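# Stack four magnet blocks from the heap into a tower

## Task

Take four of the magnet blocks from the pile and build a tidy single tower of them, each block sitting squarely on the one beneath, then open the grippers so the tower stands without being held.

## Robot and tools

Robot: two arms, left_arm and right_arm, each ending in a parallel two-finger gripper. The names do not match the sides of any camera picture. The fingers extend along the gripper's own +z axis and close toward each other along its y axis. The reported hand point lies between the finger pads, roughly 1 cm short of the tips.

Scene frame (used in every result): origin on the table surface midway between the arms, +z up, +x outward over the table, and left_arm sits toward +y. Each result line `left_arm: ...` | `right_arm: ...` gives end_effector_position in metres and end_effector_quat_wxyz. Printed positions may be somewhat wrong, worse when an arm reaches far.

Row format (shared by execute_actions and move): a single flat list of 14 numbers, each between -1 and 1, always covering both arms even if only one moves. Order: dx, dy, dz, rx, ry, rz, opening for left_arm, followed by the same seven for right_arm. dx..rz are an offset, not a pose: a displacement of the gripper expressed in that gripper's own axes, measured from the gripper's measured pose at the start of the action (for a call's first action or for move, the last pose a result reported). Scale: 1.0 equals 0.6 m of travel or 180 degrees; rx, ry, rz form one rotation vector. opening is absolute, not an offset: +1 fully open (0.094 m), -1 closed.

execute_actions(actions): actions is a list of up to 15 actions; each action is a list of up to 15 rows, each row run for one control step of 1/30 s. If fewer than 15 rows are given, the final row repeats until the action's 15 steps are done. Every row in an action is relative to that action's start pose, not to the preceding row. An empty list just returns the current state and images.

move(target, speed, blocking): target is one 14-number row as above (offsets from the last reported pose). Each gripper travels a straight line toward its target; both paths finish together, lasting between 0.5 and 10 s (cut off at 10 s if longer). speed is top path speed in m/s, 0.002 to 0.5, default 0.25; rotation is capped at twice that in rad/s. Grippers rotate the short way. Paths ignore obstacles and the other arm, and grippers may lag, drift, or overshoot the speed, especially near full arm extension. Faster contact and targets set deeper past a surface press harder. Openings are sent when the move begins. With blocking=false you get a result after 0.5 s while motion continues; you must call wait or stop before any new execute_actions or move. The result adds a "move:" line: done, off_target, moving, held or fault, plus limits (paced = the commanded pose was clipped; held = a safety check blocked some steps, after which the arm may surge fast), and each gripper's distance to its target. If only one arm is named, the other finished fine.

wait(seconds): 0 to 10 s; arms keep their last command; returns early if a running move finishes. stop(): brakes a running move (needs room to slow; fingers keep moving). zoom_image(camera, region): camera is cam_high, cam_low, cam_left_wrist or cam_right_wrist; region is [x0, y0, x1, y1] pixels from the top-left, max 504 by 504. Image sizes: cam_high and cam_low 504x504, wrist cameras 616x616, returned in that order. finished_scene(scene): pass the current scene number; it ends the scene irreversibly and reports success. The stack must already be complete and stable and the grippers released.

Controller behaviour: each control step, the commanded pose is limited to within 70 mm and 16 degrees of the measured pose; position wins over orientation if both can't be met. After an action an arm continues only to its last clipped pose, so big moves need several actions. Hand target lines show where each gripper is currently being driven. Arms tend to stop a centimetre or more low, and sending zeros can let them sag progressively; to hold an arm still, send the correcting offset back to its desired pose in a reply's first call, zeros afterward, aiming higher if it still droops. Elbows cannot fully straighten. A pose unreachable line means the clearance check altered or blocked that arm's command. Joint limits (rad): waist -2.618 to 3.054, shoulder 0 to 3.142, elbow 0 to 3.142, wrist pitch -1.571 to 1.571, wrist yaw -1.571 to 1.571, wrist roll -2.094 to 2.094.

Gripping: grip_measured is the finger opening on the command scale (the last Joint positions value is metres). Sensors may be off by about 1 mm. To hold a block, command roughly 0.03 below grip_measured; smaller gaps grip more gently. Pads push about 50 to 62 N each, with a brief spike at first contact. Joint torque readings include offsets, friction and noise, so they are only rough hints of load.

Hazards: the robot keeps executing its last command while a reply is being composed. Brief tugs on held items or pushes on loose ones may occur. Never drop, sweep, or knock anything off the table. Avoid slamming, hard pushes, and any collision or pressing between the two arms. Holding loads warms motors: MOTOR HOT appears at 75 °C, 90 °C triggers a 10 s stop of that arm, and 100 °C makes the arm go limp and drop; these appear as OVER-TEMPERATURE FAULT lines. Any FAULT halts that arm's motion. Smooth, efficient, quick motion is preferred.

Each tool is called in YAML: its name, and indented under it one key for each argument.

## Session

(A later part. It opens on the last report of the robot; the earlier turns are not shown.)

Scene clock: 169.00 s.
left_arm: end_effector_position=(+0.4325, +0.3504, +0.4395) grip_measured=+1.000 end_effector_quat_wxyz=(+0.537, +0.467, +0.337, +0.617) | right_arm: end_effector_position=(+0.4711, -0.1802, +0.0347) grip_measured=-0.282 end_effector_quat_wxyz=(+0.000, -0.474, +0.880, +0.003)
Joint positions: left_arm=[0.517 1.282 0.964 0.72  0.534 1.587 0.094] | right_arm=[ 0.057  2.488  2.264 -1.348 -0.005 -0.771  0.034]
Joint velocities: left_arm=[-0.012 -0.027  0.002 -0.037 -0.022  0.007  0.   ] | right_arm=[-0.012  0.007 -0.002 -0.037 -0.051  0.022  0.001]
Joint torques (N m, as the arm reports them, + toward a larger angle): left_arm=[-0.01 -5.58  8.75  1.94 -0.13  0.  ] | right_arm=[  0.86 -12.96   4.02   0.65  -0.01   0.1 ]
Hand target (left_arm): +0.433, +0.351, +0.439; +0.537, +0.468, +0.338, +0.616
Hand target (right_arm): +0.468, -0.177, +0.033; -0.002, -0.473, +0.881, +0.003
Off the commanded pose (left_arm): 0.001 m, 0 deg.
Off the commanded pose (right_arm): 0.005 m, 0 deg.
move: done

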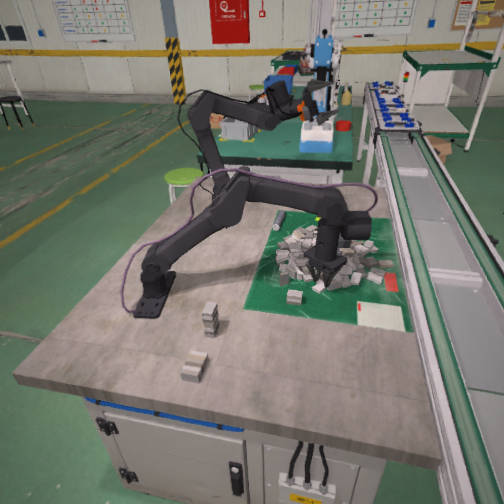

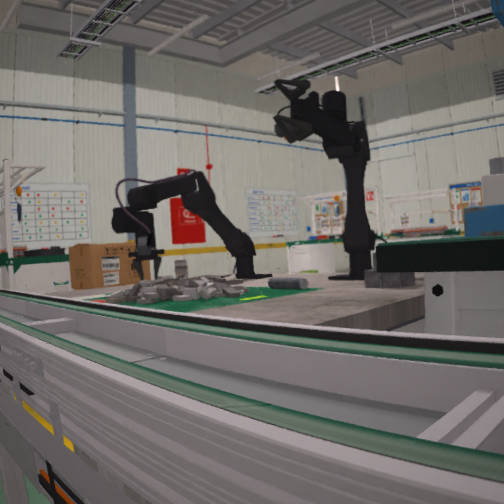

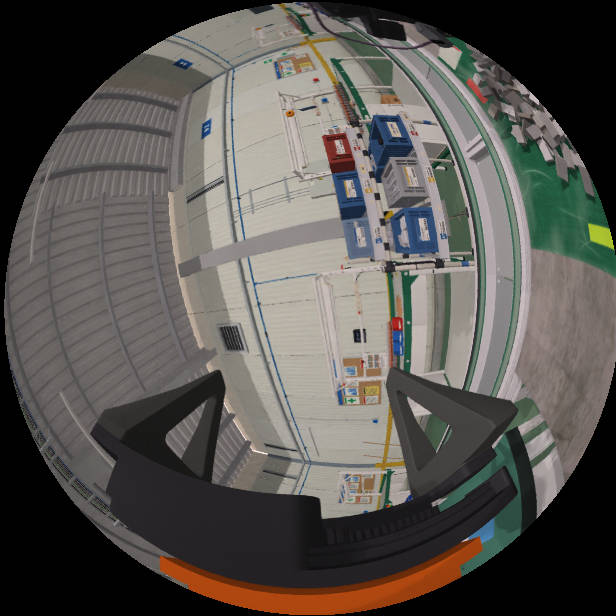

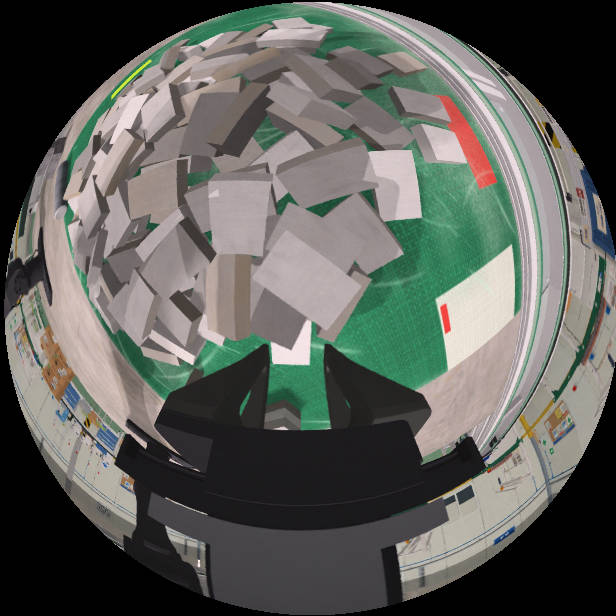

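execute_actions:
  actions:
    - [[0,0,0,0,0,0,1,0.010,0.010,0.01,0,0,0,-0.28],[0,0,0,0,0,0,1,0.010,0.010,0.02,0,0,0,-0.28],[0,0,0,0,0,0,1,0.010,0.010,0.02,0,0,0,-0.28],[0,0,0,0,0,0,1,0.007,0.007,0.008,0,0,0,-0.28]]

zoom_image:
  camera: "cam_right_wrist"
  region: [220,260,380,420]

Scene clock: 170.83 s.
left_arm: end_effector_position=(+0.4322, +0.3503, +0.4402) grip_measured=+1.000 end_effector_quat_wxyz=(+0.537, +0.467, +0.336, +0.618) | right_arm: end_effector_position=(+0.4640, -0.1817, +0.0281) grip_measured=-0.282 end_effector_quat_wxyz=(-0.005, -0.474, +0.881, +0.004)
Joint positions: left_arm=[0.517 1.282 0.964 0.724 0.534 1.587 0.094] | right_arm=[ 0.057  2.461  2.188 -1.31  -0.005 -0.771  0.034]
Joint velocities: left_arm=[-0.002 -0.037 -0.017 -0.051 -0.037 -0.022  0.   ] | right_arm=[-0.002 -0.012  0.002 -0.037 -0.022 -0.007  0.   ]
Joint torques (N m, as the arm reports them, + toward a larger angle): left_arm=[-0.01 -5.58  8.75  1.94 -0.14  0.  ] | right_arm=[ -0.02 -12.95   5.08   0.63  -0.04   0.01]
Hand target (left_arm): +0.432, +0.350, +0.439; +0.537, +0.467, +0.337, +0.617
Hand target (right_arm): +0.465, -0.181, +0.030; +0.000, -0.474, +0.880, +0.003
Off the commanded pose (left_arm): 0.001 m, 0 deg.
Off the commanded pose (right_arm): 0.002 m, 1 deg.

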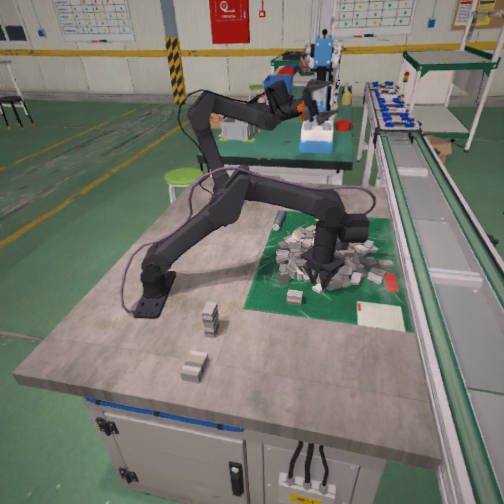

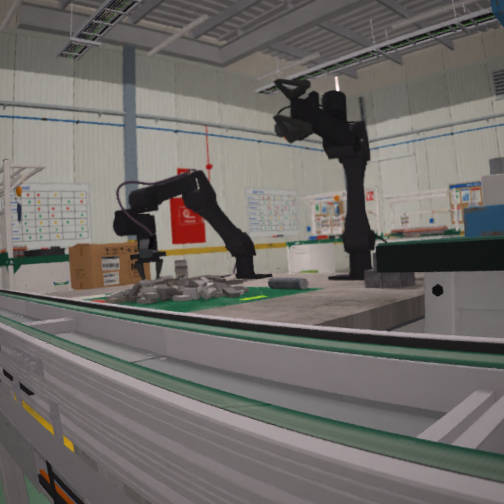

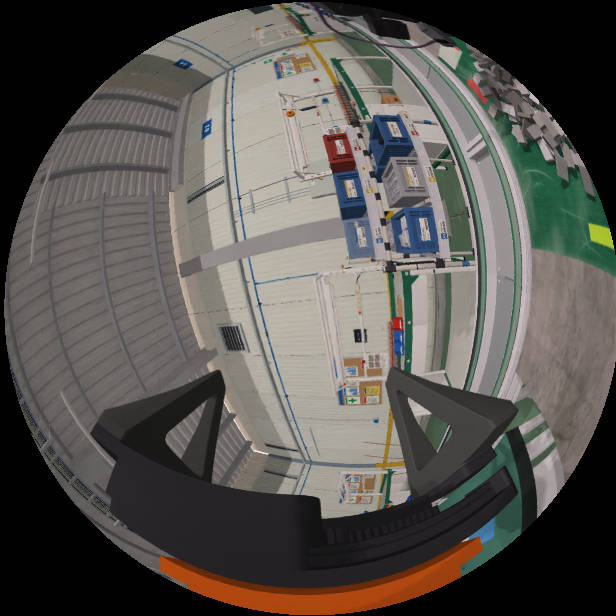

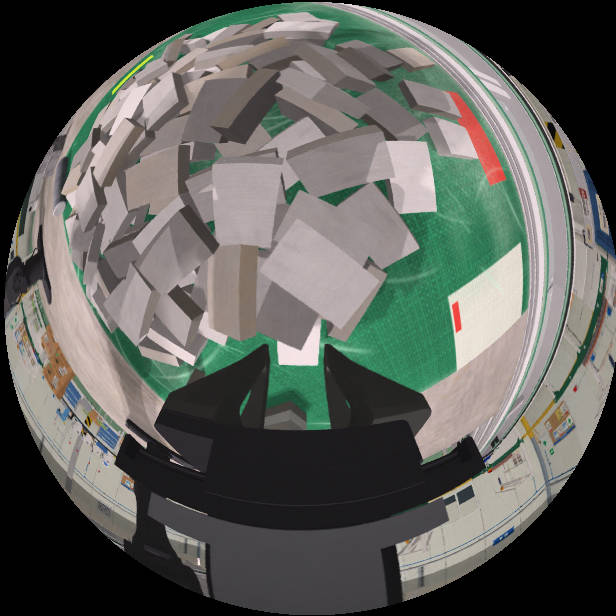

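Region (220, 260, 380, 420) of cam_right_wrist's 616x616 image, scaled by 3.150, with more detail than that image has.

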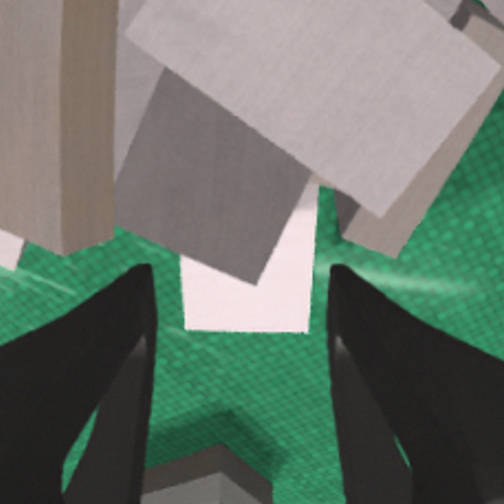

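execute_actions:
  actions:
    - [[0,0,0,0,0,0,1,-0.003,-0.002,0.025,0,0,0,-0.30],[0,0,0,0,0,0,1,-0.003,-0.002,0.036,0,0,0,-0.30],[0,0,0,0,0,0,1,-0.003,-0.002,0.036,0,0,0,-0.30],[0,0,0,0,0,0,1,-0.003,-0.002,0.036,0,0,0,-0.30],[0,0,0,0,0,0,1,-0.003,-0.002,0.020,0,0,0,-0.30]]

zoom_image:
  camera: "cam_right_wrist"
  region: [220,260,380,420]

Scene clock: 172.27 s.
left_arm: end_effector_position=(+0.4319, +0.3501, +0.4409) grip_measured=+1.000 end_effector_quat_wxyz=(+0.537, +0.466, +0.334, +0.618) | right_arm: end_effector_position=(+0.4667, -0.1811, +0.0196) grip_measured=-0.298 end_effector_quat_wxyz=(-0.002, -0.474, +0.881, +0.003)
Joint positions: left_arm=[0.517 1.282 0.964 0.727 0.534 1.587 0.094] | right_arm=[ 0.057  2.468  2.167 -1.275 -0.005 -0.771  0.033]
Joint velocities: left_arm=[ 0.002 -0.017 -0.017  0.037  0.007  0.037  0.   ] | right_arm=[-0.002  0.007 -0.007 -0.037 -0.022 -0.051 -0.   ]
Joint torques (N m, as the arm reports them, + toward a larger angle): left_arm=[-0.02 -5.58  8.74  1.91 -0.13  0.  ] | right_arm=[  0.02 -11.66   5.59   0.54  -0.02   0.02]
Hand target (left_arm): +0.432, +0.350, +0.440; +0.537, +0.467, +0.336, +0.618
Hand target (right_arm): +0.466, -0.181, +0.016; -0.005, -0.474, +0.881, +0.004
Off the commanded pose (left_arm): 0.001 m, 0 deg.
Off the commanded pose (right_arm): 0.004 m, 0 deg.

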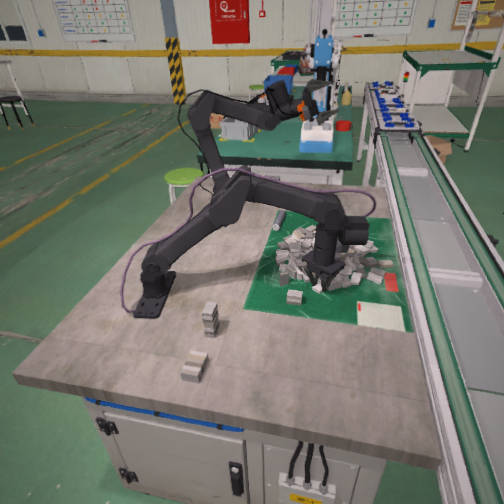

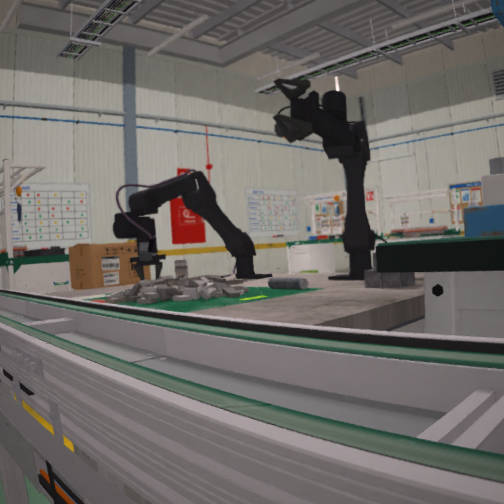

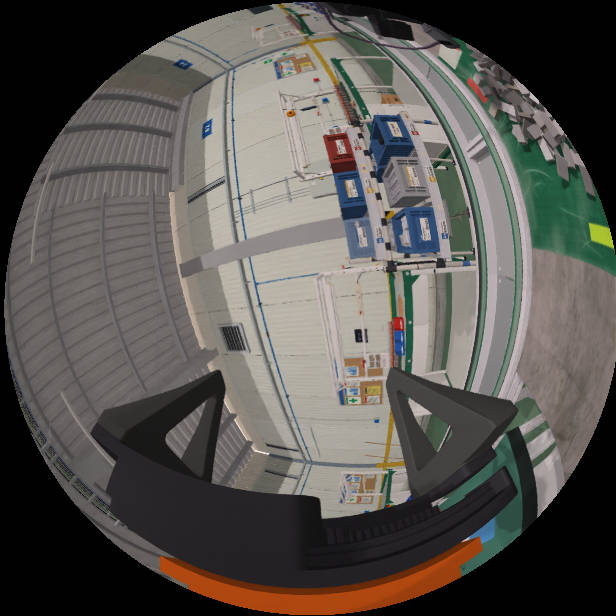

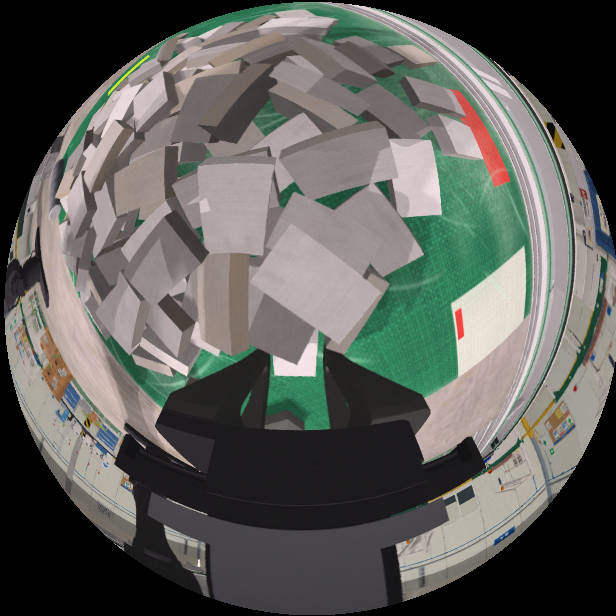

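Region (220, 260, 380, 420) of cam_right_wrist's 616x616 image, scaled by 3.150, with more detail than that image has.

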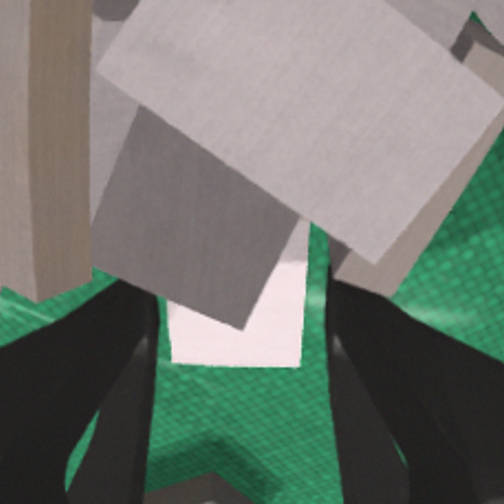

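execute_actions:
  actions:
    - [[0,0,0,0,0,0,1,0.008,0.011,0.02,-0.007,0.005,0,-0.30],[0,0,0,0,0,0,1,0.008,0.011,0.02,-0.007,0.005,0,-0.30],[0,0,0,0,0,0,1,0.008,0.011,0.02,-0.007,0.005,0,-0.30],[0,0,0,0,0,0,1,0.002,0.003,0.006,-0.002,0.001,0,-0.30]]
    - [[0,0,0,0,0,0,1,0,0,0,0,0,0,-0.35],[0,0,0,0,0,0,1,0,0,0,0,0,0,-0.39],[0,0,0,0,0,0,1,0,0,0,0,0,0,-0.43],[0,0,0,0,0,0,1,0,0,0,0,0,0,-0.45],[0,0,0,0,0,0,1,0,0,0,0,0,0,-0.47],[0,0,0,0,0,0,1,0,0,0,0,0,0,-0.48],[0,0,0,0,0,0,1,0,0,0,0,0,0,-0.49],[0,0,0,0,0,0,1,0,0,0,0,0,0,-0.50],[0,0,0,0,0,0,1,0,0,0,0,0,0,-0.515]]

zoom_image:
  camera: "cam_right_wrist"
  region: [220,260,380,420]

Scene clock: 175.53 s.
left_arm: end_effector_position=(+0.4314, +0.3499, +0.4422) grip_measured=+1.000 end_effector_quat_wxyz=(+0.537, +0.465, +0.332, +0.620) | right_arm: end_effector_position=(+0.4640, -0.1819, +0.0153) grip_measured=-0.471 end_effector_quat_wxyz=(-0.006, -0.474, +0.881, +0.004)
Joint positions: left_arm=[0.517 1.282 0.964 0.734 0.534 1.587 0.094] | right_arm=[ 0.057  2.467  2.149 -1.266 -0.004 -0.771  0.025]
Joint velocities: left_arm=[-0.002  0.007  0.012 -0.022  0.037 -0.007  0.   ] | right_arm=[ 0.007 -0.012  0.002 -0.037  0.051 -0.007 -0.001]
Joint torques (N m, as the arm reports them, + toward a larger angle): left_arm=[-0.02 -5.57  8.74  1.94 -0.14  0.  ] | right_arm=[  0.01 -12.15   5.62   0.54  -0.03   0.01]
Hand target (left_arm): +0.432, +0.350, +0.442; +0.537, +0.466, +0.333, +0.619
Hand target (right_arm): +0.464, -0.182, +0.015; -0.006, -0.474, +0.881, +0.004
Off the commanded pose (left_arm): 0.001 m, 0 deg.
Off the commanded pose (right_arm): 0.000 m, 0 deg.

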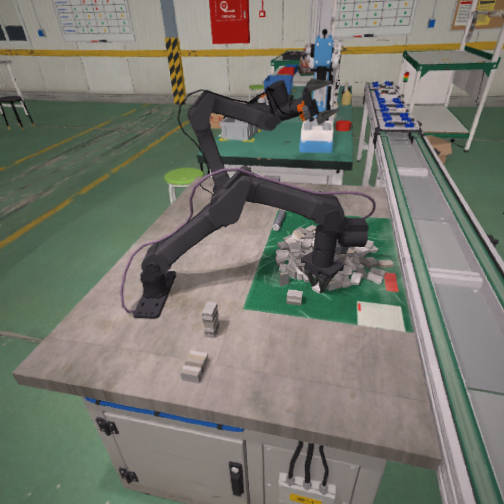

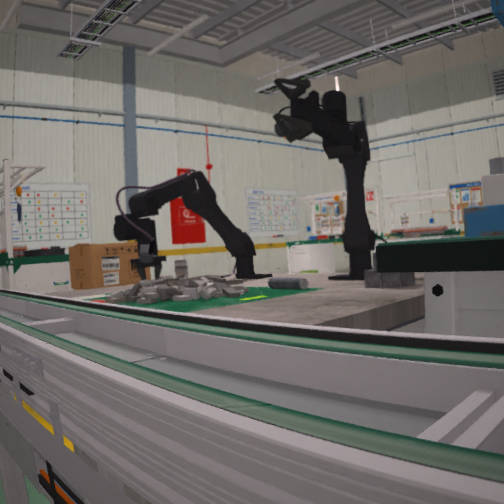

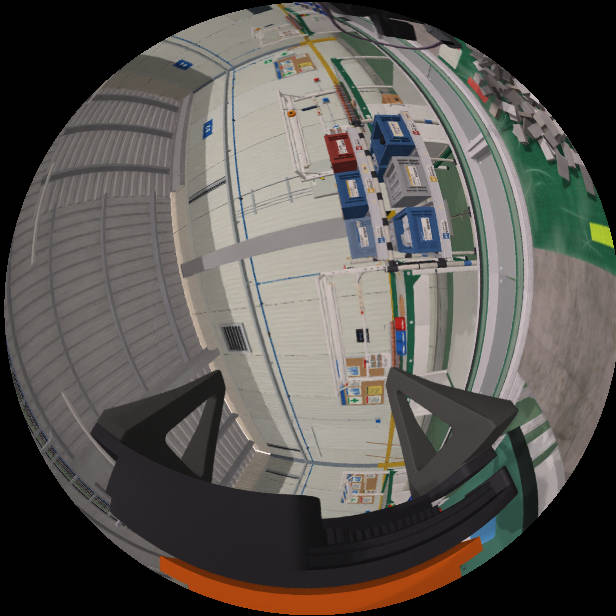

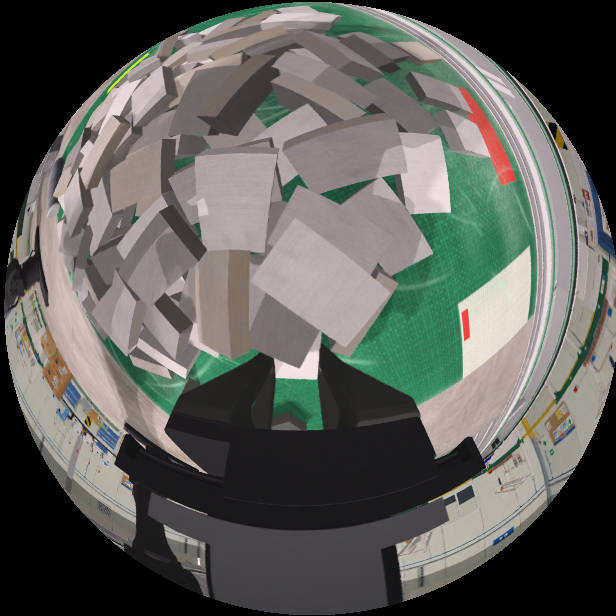

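Region (220, 260, 380, 420) of cam_right_wrist's 616x616 image, scaled by 3.150, with more detail than that image has.

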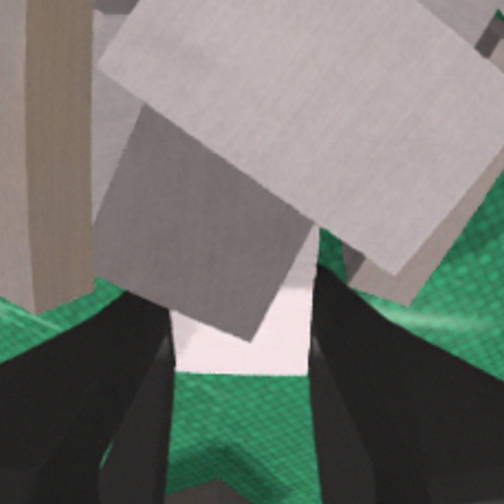

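move:
  target: [0,0,0,0,0,0,1,0.05,0,-0.008,0,0,0,-0.515]
  speed: 0.05

zoom_image:
  camera: "cam_right_wrist"
  region: [220,260,380,420]

Scene clock: 177.63 s.
left_arm: end_effector_position=(+0.4312, +0.3497, +0.4428) grip_measured=+1.000 end_effector_quat_wxyz=(+0.537, +0.465, +0.331, +0.621) | right_arm: end_effector_position=(+0.4477, -0.2041, +0.0154) grip_measured=-0.471 end_effector_quat_wxyz=(-0.014, -0.471, +0.882, +0.006)
Joint positions: left_arm=[0.517 1.282 0.964 0.737 0.534 1.587 0.094] | right_arm=[ 0.017  2.383  1.998 -1.215 -0.004 -0.806  0.025]
Joint velocities: left_arm=[-0.002 -0.012 -0.002  0.095  0.051  0.022  0.   ] | right_arm=[ 0.027 -0.017 -0.007  0.022  0.007  0.051 -0.   ]
Joint torques (N m, as the arm reports them, + toward a larger angle): left_arm=[-0.01 -5.56  8.74  1.93 -0.14  0.  ] | right_arm=[ -0.52 -13.4    4.16   0.61  -0.01  -0.06]
Hand target (left_arm): +0.431, +0.350, +0.442; +0.537, +0.465, +0.332, +0.620
Hand target (right_arm): +0.447, -0.207, +0.020; -0.007, -0.474, +0.881, +0.004
Off the commanded pose (left_arm): 0.001 m, 0 deg.
Off the commanded pose (right_arm): 0.006 m, 1 deg.
move: done

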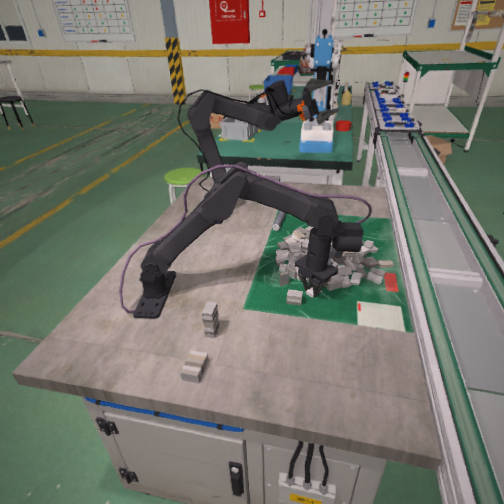

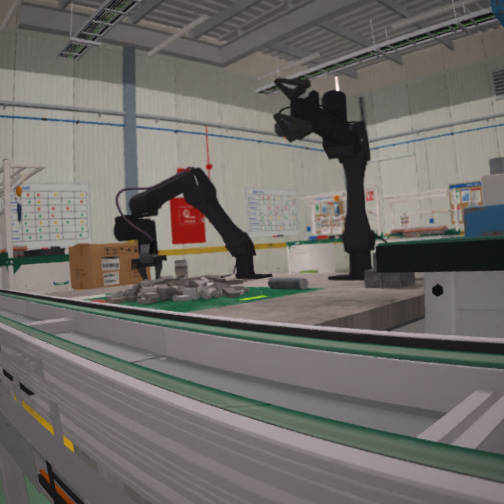

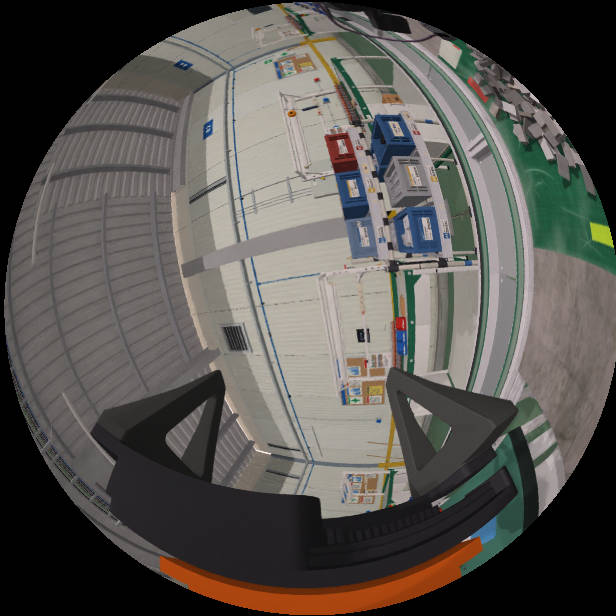

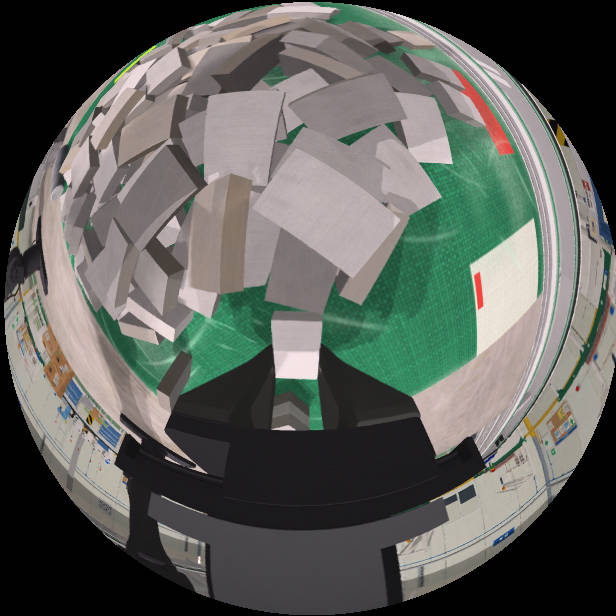

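Region (220, 260, 380, 420) of cam_right_wrist's 616x616 image, scaled by 3.150, with more detail than that image has.

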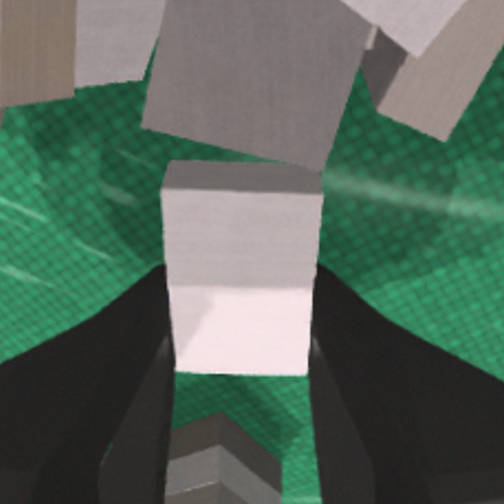

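move:
  target: [0,0,0,0,0,0,1,0.005,0,-0.095,0,0,0,-0.515]
  speed: 0.12

Scene clock: 179.60 s.
left_arm: end_effector_position=(+0.4309, +0.3496, +0.4435) grip_measured=+1.000 end_effector_quat_wxyz=(+0.538, +0.464, +0.329, +0.622) | right_arm: end_effector_position=(+0.4435, -0.2049, +0.0587) grip_measured=-0.471 end_effector_quat_wxyz=(-0.027, -0.472, +0.881, +0.011)
Joint positions: left_arm=[0.517 1.282 0.964 0.74  0.534 1.587 0.094] | right_arm=[ 0.017  2.383  2.169 -1.414 -0.004 -0.807  0.025]
Joint velocities: left_arm=[-0.007 -0.022 -0.022 -0.022  0.007  0.007  0.   ] | right_arm=[-0.002  0.012  0.002 -0.081 -0.007 -0.022 -0.   ]
Joint torques (N m, as the arm reports them, + toward a larger angle): left_arm=[-0.01 -5.57  8.73  1.92 -0.14  0.  ] | right_arm=[ -0.49 -12.55   7.73   0.27  -0.04  -0.01]
Hand target (left_arm): +0.431, +0.350, +0.443; +0.538, +0.465, +0.331, +0.621
Hand target (right_arm): +0.448, -0.207, +0.072; -0.013, -0.471, +0.882, +0.006
Off the commanded pose (left_arm): 0.001 m, 0 deg.
Off the commanded pose (right_arm): 0.014 m, 2 deg.
move: off_target (right_arm)

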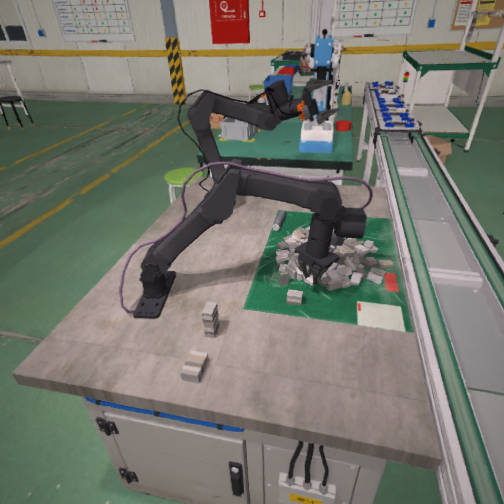

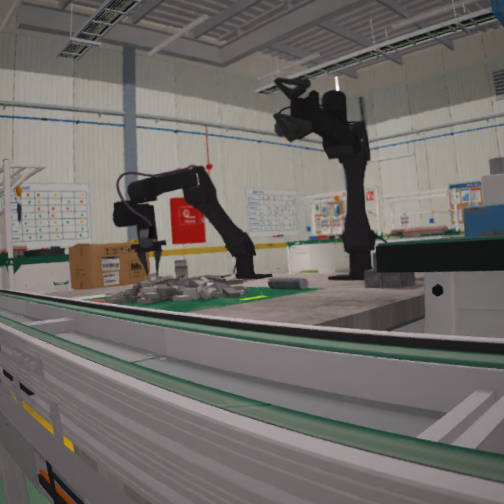

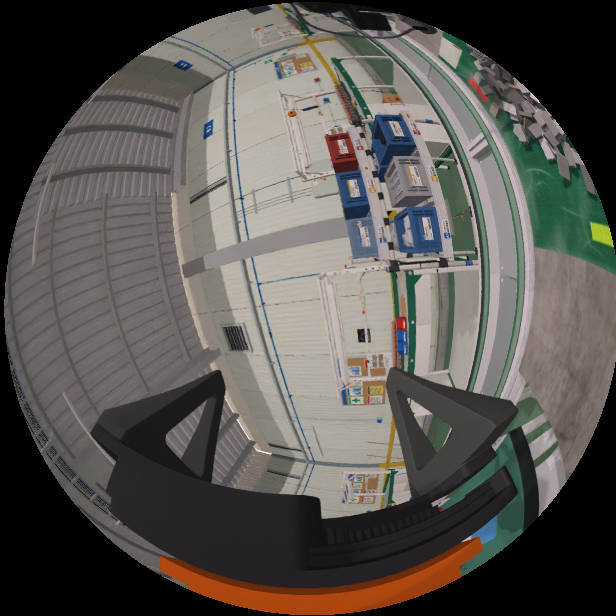

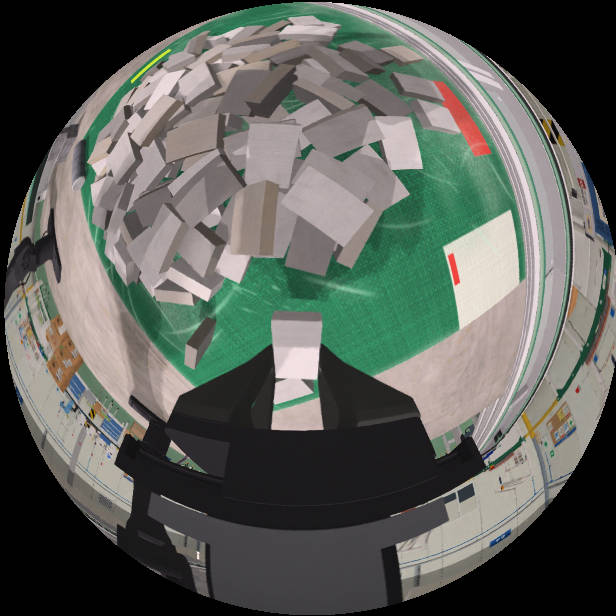

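move:
  target: [0,0,0,0,0,0,1,0.109,0.029,-0.008,0.0073,-0.018,0.313,-0.515]
  speed: 0.4

zoom_image:
  camera: "cam_right_wrist"
  region: [240,250,360,370]

Scene clock: 183.40 s.
left_arm: end_effector_position=(+0.4306, +0.3494, +0.4442) grip_measured=+1.000 end_effector_quat_wxyz=(+0.538, +0.464, +0.328, +0.623) | right_arm: end_effector_position=(+0.3945, -0.2465, +0.0634) grip_measured=-0.472 end_effector_quat_wxyz=(-0.008, -0.009, +1.000, +0.001)
Joint positions: left_arm=[0.517 1.282 0.964 0.744 0.534 1.587 0.094] | right_arm=[-0.065  2.083  1.696 -1.198 -0.004  0.076  0.025]
Joint velocities: left_arm=[-0.007  0.022 -0.012 -0.051  0.037 -0.081  0.   ] | right_arm=[-0.002 -0.002  0.017  0.007  0.007  0.007 -0.   ]
Joint torques (N m, as the arm reports them, + toward a larger angle): left_arm=[-0.01 -5.57  8.71  1.92 -0.14  0.  ] | right_arm=[ -0.61 -11.52   4.09   0.65   0.01   0.12]
Hand target (left_arm): +0.431, +0.350, +0.444; +0.538, +0.464, +0.329, +0.622
Hand target (right_arm): +0.393, -0.250, +0.067; -0.000, -0.000, +1.000, -0.000
Off the commanded pose (left_arm): 0.001 m, 0 deg.
Off the commanded pose (right_arm): 0.005 m, 1 deg.
move: done

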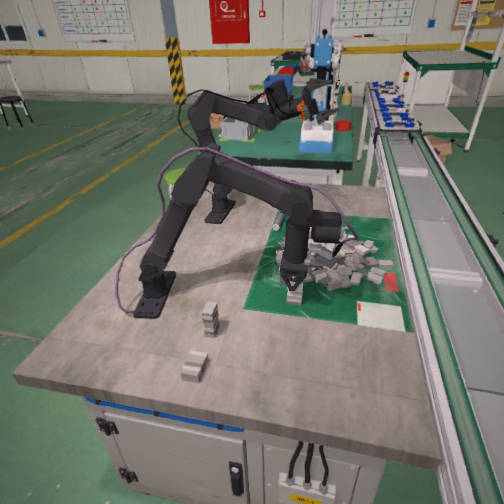

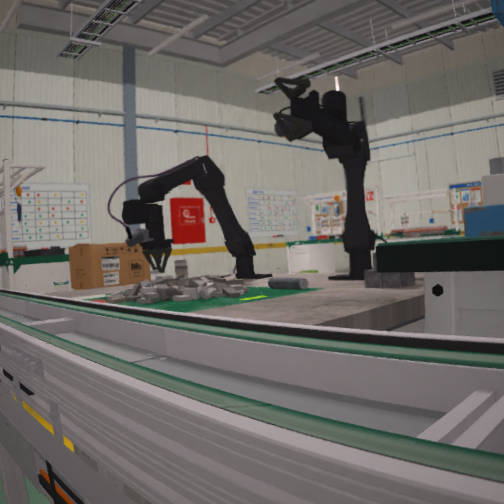

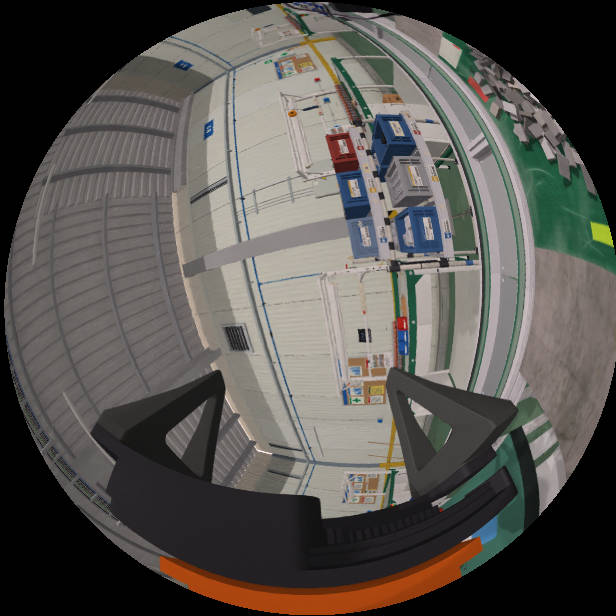

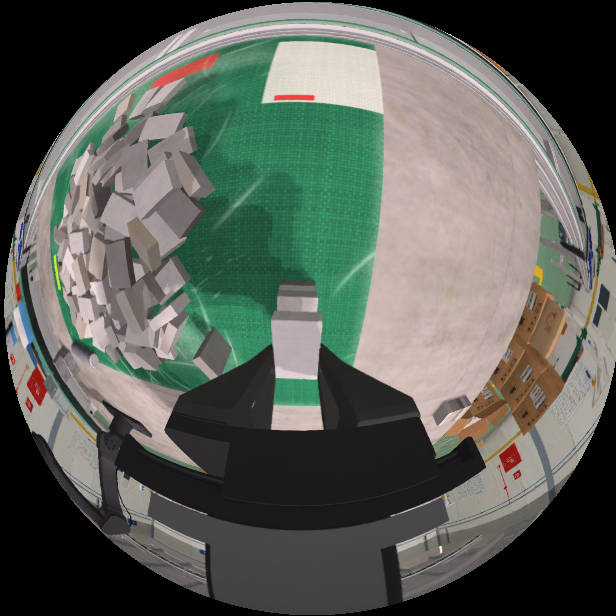

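Region (240, 250, 360, 370) of cam_right_wrist's 616x616 image, scaled by 4.200, with more detail than that image has.

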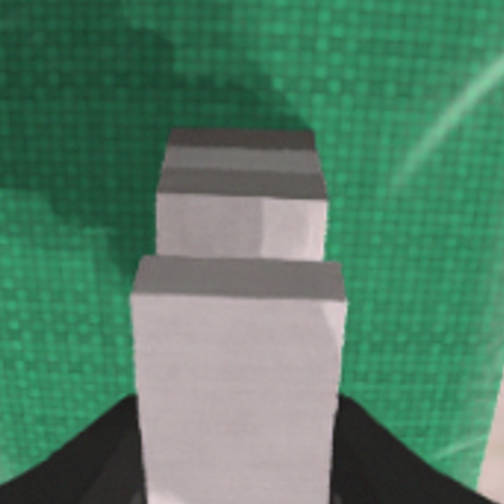

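execute_actions:
  actions:
    - [[0,0,0,0,0,0,1,-0.003,0,0.028,0,-0.004,0,-0.515],[0,0,0,0,0,0,1,-0.003,0,0.040,0,-0.004,0,-0.515],[0,0,0,0,0,0,1,-0.003,0,0.040,0,-0.004,0,-0.515],[0,0,0,0,0,0,1,-0.003,0,0.040,0,-0.004,0,-0.515],[0,0,0,0,0,0,1,-0.003,0,0.023,0,-0.004,0,-0.515]]

zoom_image:
  camera: "cam_right_wrist"
  region: [240,250,360,370]

Scene clock: 185.50 s.
left_arm: end_effector_position=(+0.4303, +0.3493, +0.4449) grip_measured=+1.000 end_effector_quat_wxyz=(+0.538, +0.463, +0.327, +0.624) | right_arm: end_effector_position=(+0.3937, -0.2466, +0.0481) grip_measured=-0.472 end_effector_quat_wxyz=(-0.008, -0.008, +1.000, +0.001)
Joint positions: left_arm=[0.517 1.282 0.964 0.747 0.534 1.587 0.094] | right_arm=[-0.065  2.091  1.647 -1.142 -0.004  0.079  0.025]
Joint velocities: left_arm=[-0.012  0.012  0.007 -0.007 -0.037 -0.022  0.   ] | right_arm=[-0.012 -0.017 -0.017 -0.081 -0.007 -0.081  0.001]
Joint torques (N m, as the arm reports them, + toward a larger angle): left_arm=[-0.01 -5.56  8.74  1.92 -0.14  0.  ] | right_arm=[ -0.07 -10.04   5.49   0.63  -0.04   0.  ]
Hand target (left_arm): +0.431, +0.349, +0.444; +0.538, +0.464, +0.328, +0.623
Hand target (right_arm): +0.396, -0.246, +0.049; -0.001, -0.009, +1.000, +0.001
Off the commanded pose (left_arm): 0.001 m, 0 deg.
Off the commanded pose (right_arm): 0.003 m, 1 deg.

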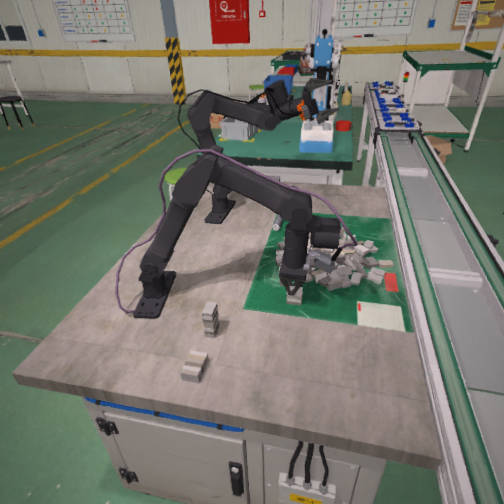

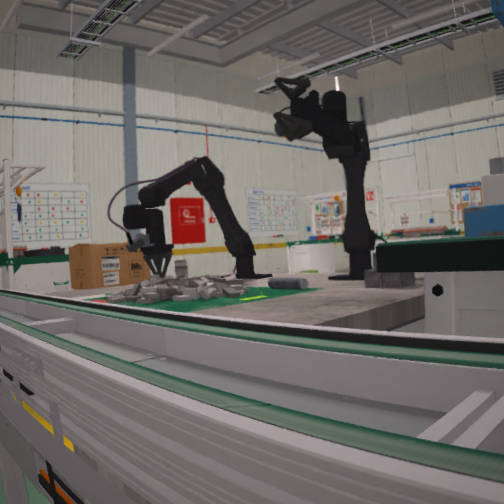

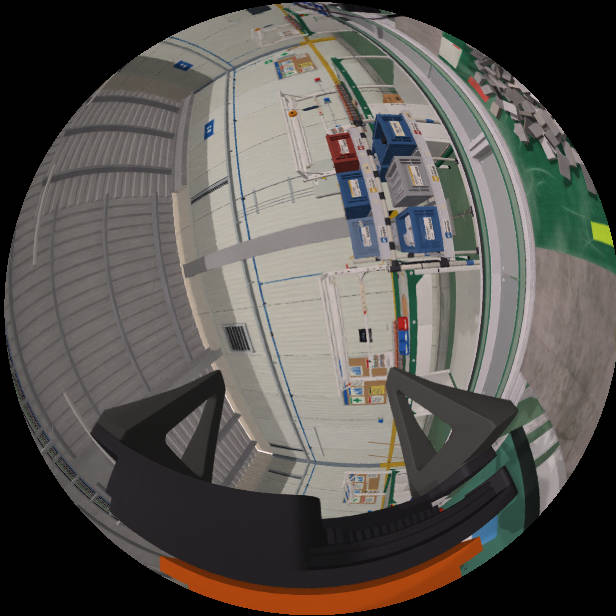

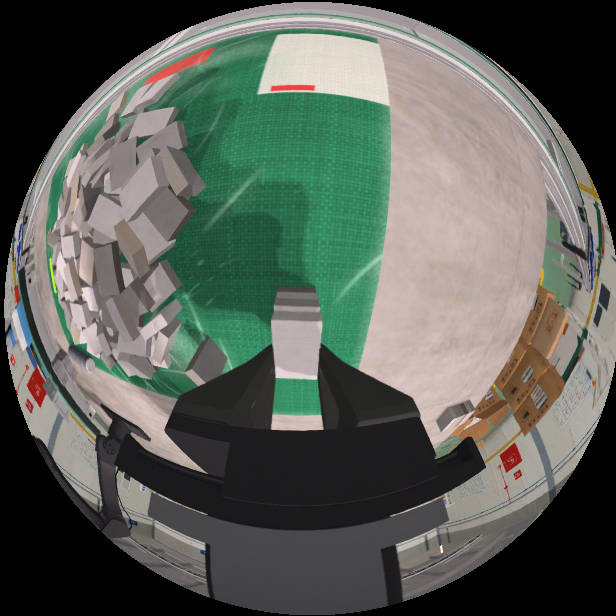

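Region (240, 250, 360, 370) of cam_right_wrist's 616x616 image, scaled by 4.200, with more detail than that image has.

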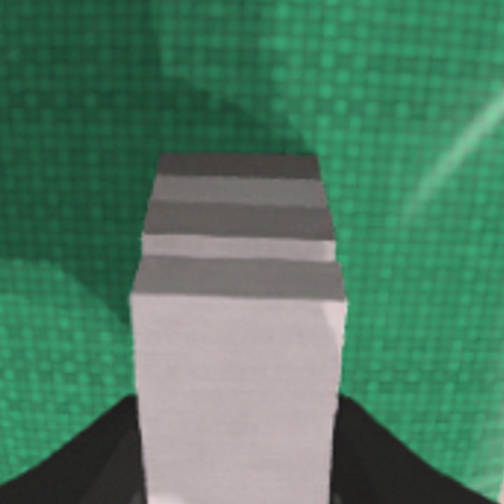

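execute_actions:
  actions:
    - [[0,0,0,0,0,0,1,0,0,0.02,0,-0.002,0,-0.515],[0,0,0,0,0,0,1,0,0,0.03,0,-0.002,0,-0.515],[0,0,0,0,0,0,1,0,0,0.03,0,-0.002,0,-0.515],[0,0,0,0,0,0,1,-0.002,0,0.007,0,-0.003,0,-0.515]]

zoom_image:
  camera: "cam_right_wrist"
  region: [240,250,360,370]

Scene clock: 187.30 s.
left_arm: end_effector_position=(+0.4301, +0.3492, +0.4455) grip_measured=+1.000 end_effector_quat_wxyz=(+0.538, +0.463, +0.326, +0.625) | right_arm: end_effector_position=(+0.3949, -0.2464, +0.0436) grip_measured=-0.472 end_effector_quat_wxyz=(-0.003, -0.008, +1.000, +0.002)
Joint positions: left_arm=[0.517 1.282 0.964 0.75  0.534 1.587 0.094] | right_arm=[-0.065  2.09   1.627 -1.113 -0.004  0.079  0.025]
Joint velocities: left_arm=[-0.017  0.002 -0.002 -0.051  0.081 -0.066  0.   ] | right_arm=[-0.002 -0.012  0.002 -0.037 -0.007  0.037  0.001]
Joint torques (N m, as the arm reports them, + toward a larger angle): left_arm=[-0.01 -5.56  8.71  1.92 -0.14  0.  ] | right_arm=[ 0.04 -9.74  5.59  0.55  0.    0.01]
Hand target (left_arm): +0.430, +0.349, +0.445; +0.538, +0.463, +0.327, +0.624
Hand target (right_arm): +0.395, -0.247, +0.044; -0.003, -0.008, +1.000, +0.001
Off the commanded pose (left_arm): 0.001 m, 0 deg.
Off the commanded pose (right_arm): 0.000 m, 0 deg.

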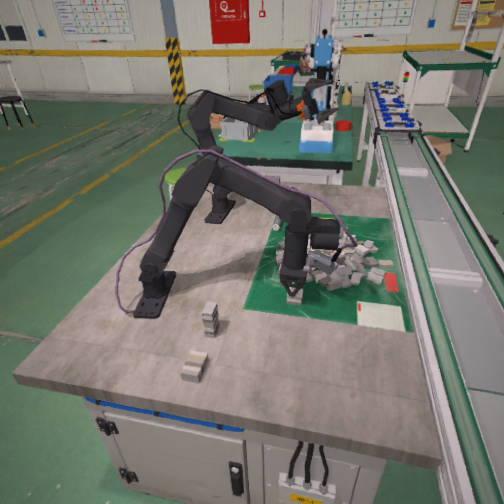

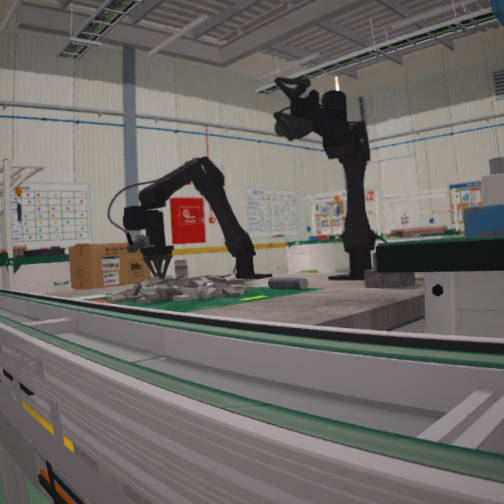

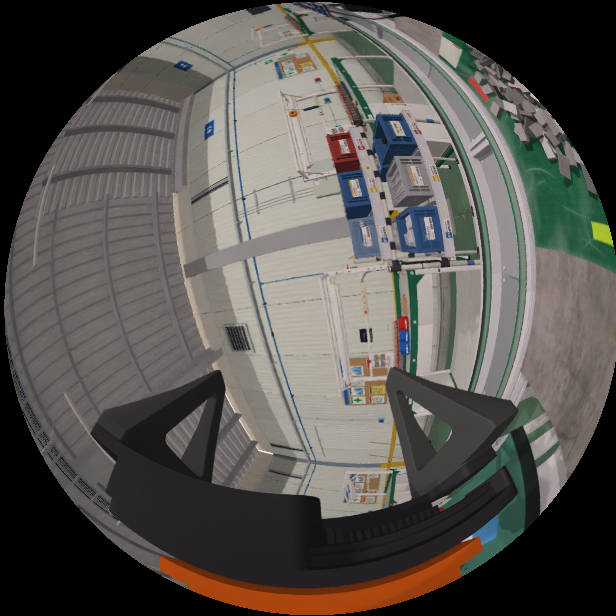

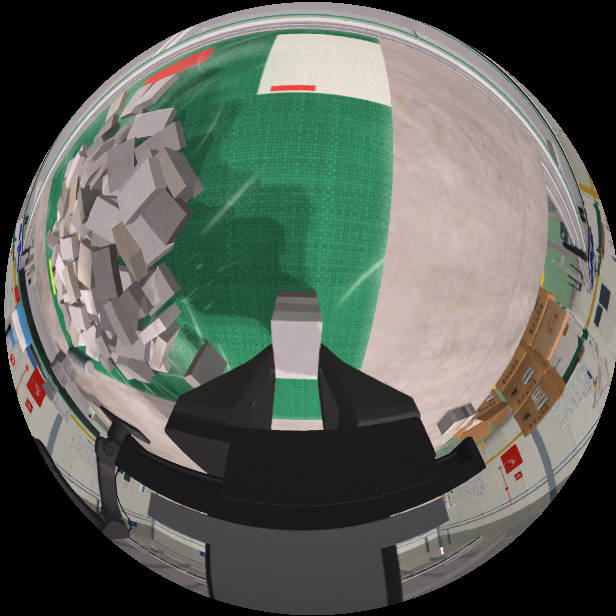

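Region (240, 250, 360, 370) of cam_right_wrist's 616x616 image, scaled by 4.200, with more detail than that image has.

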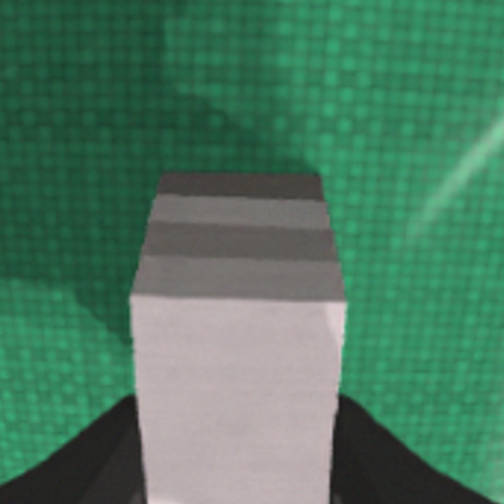

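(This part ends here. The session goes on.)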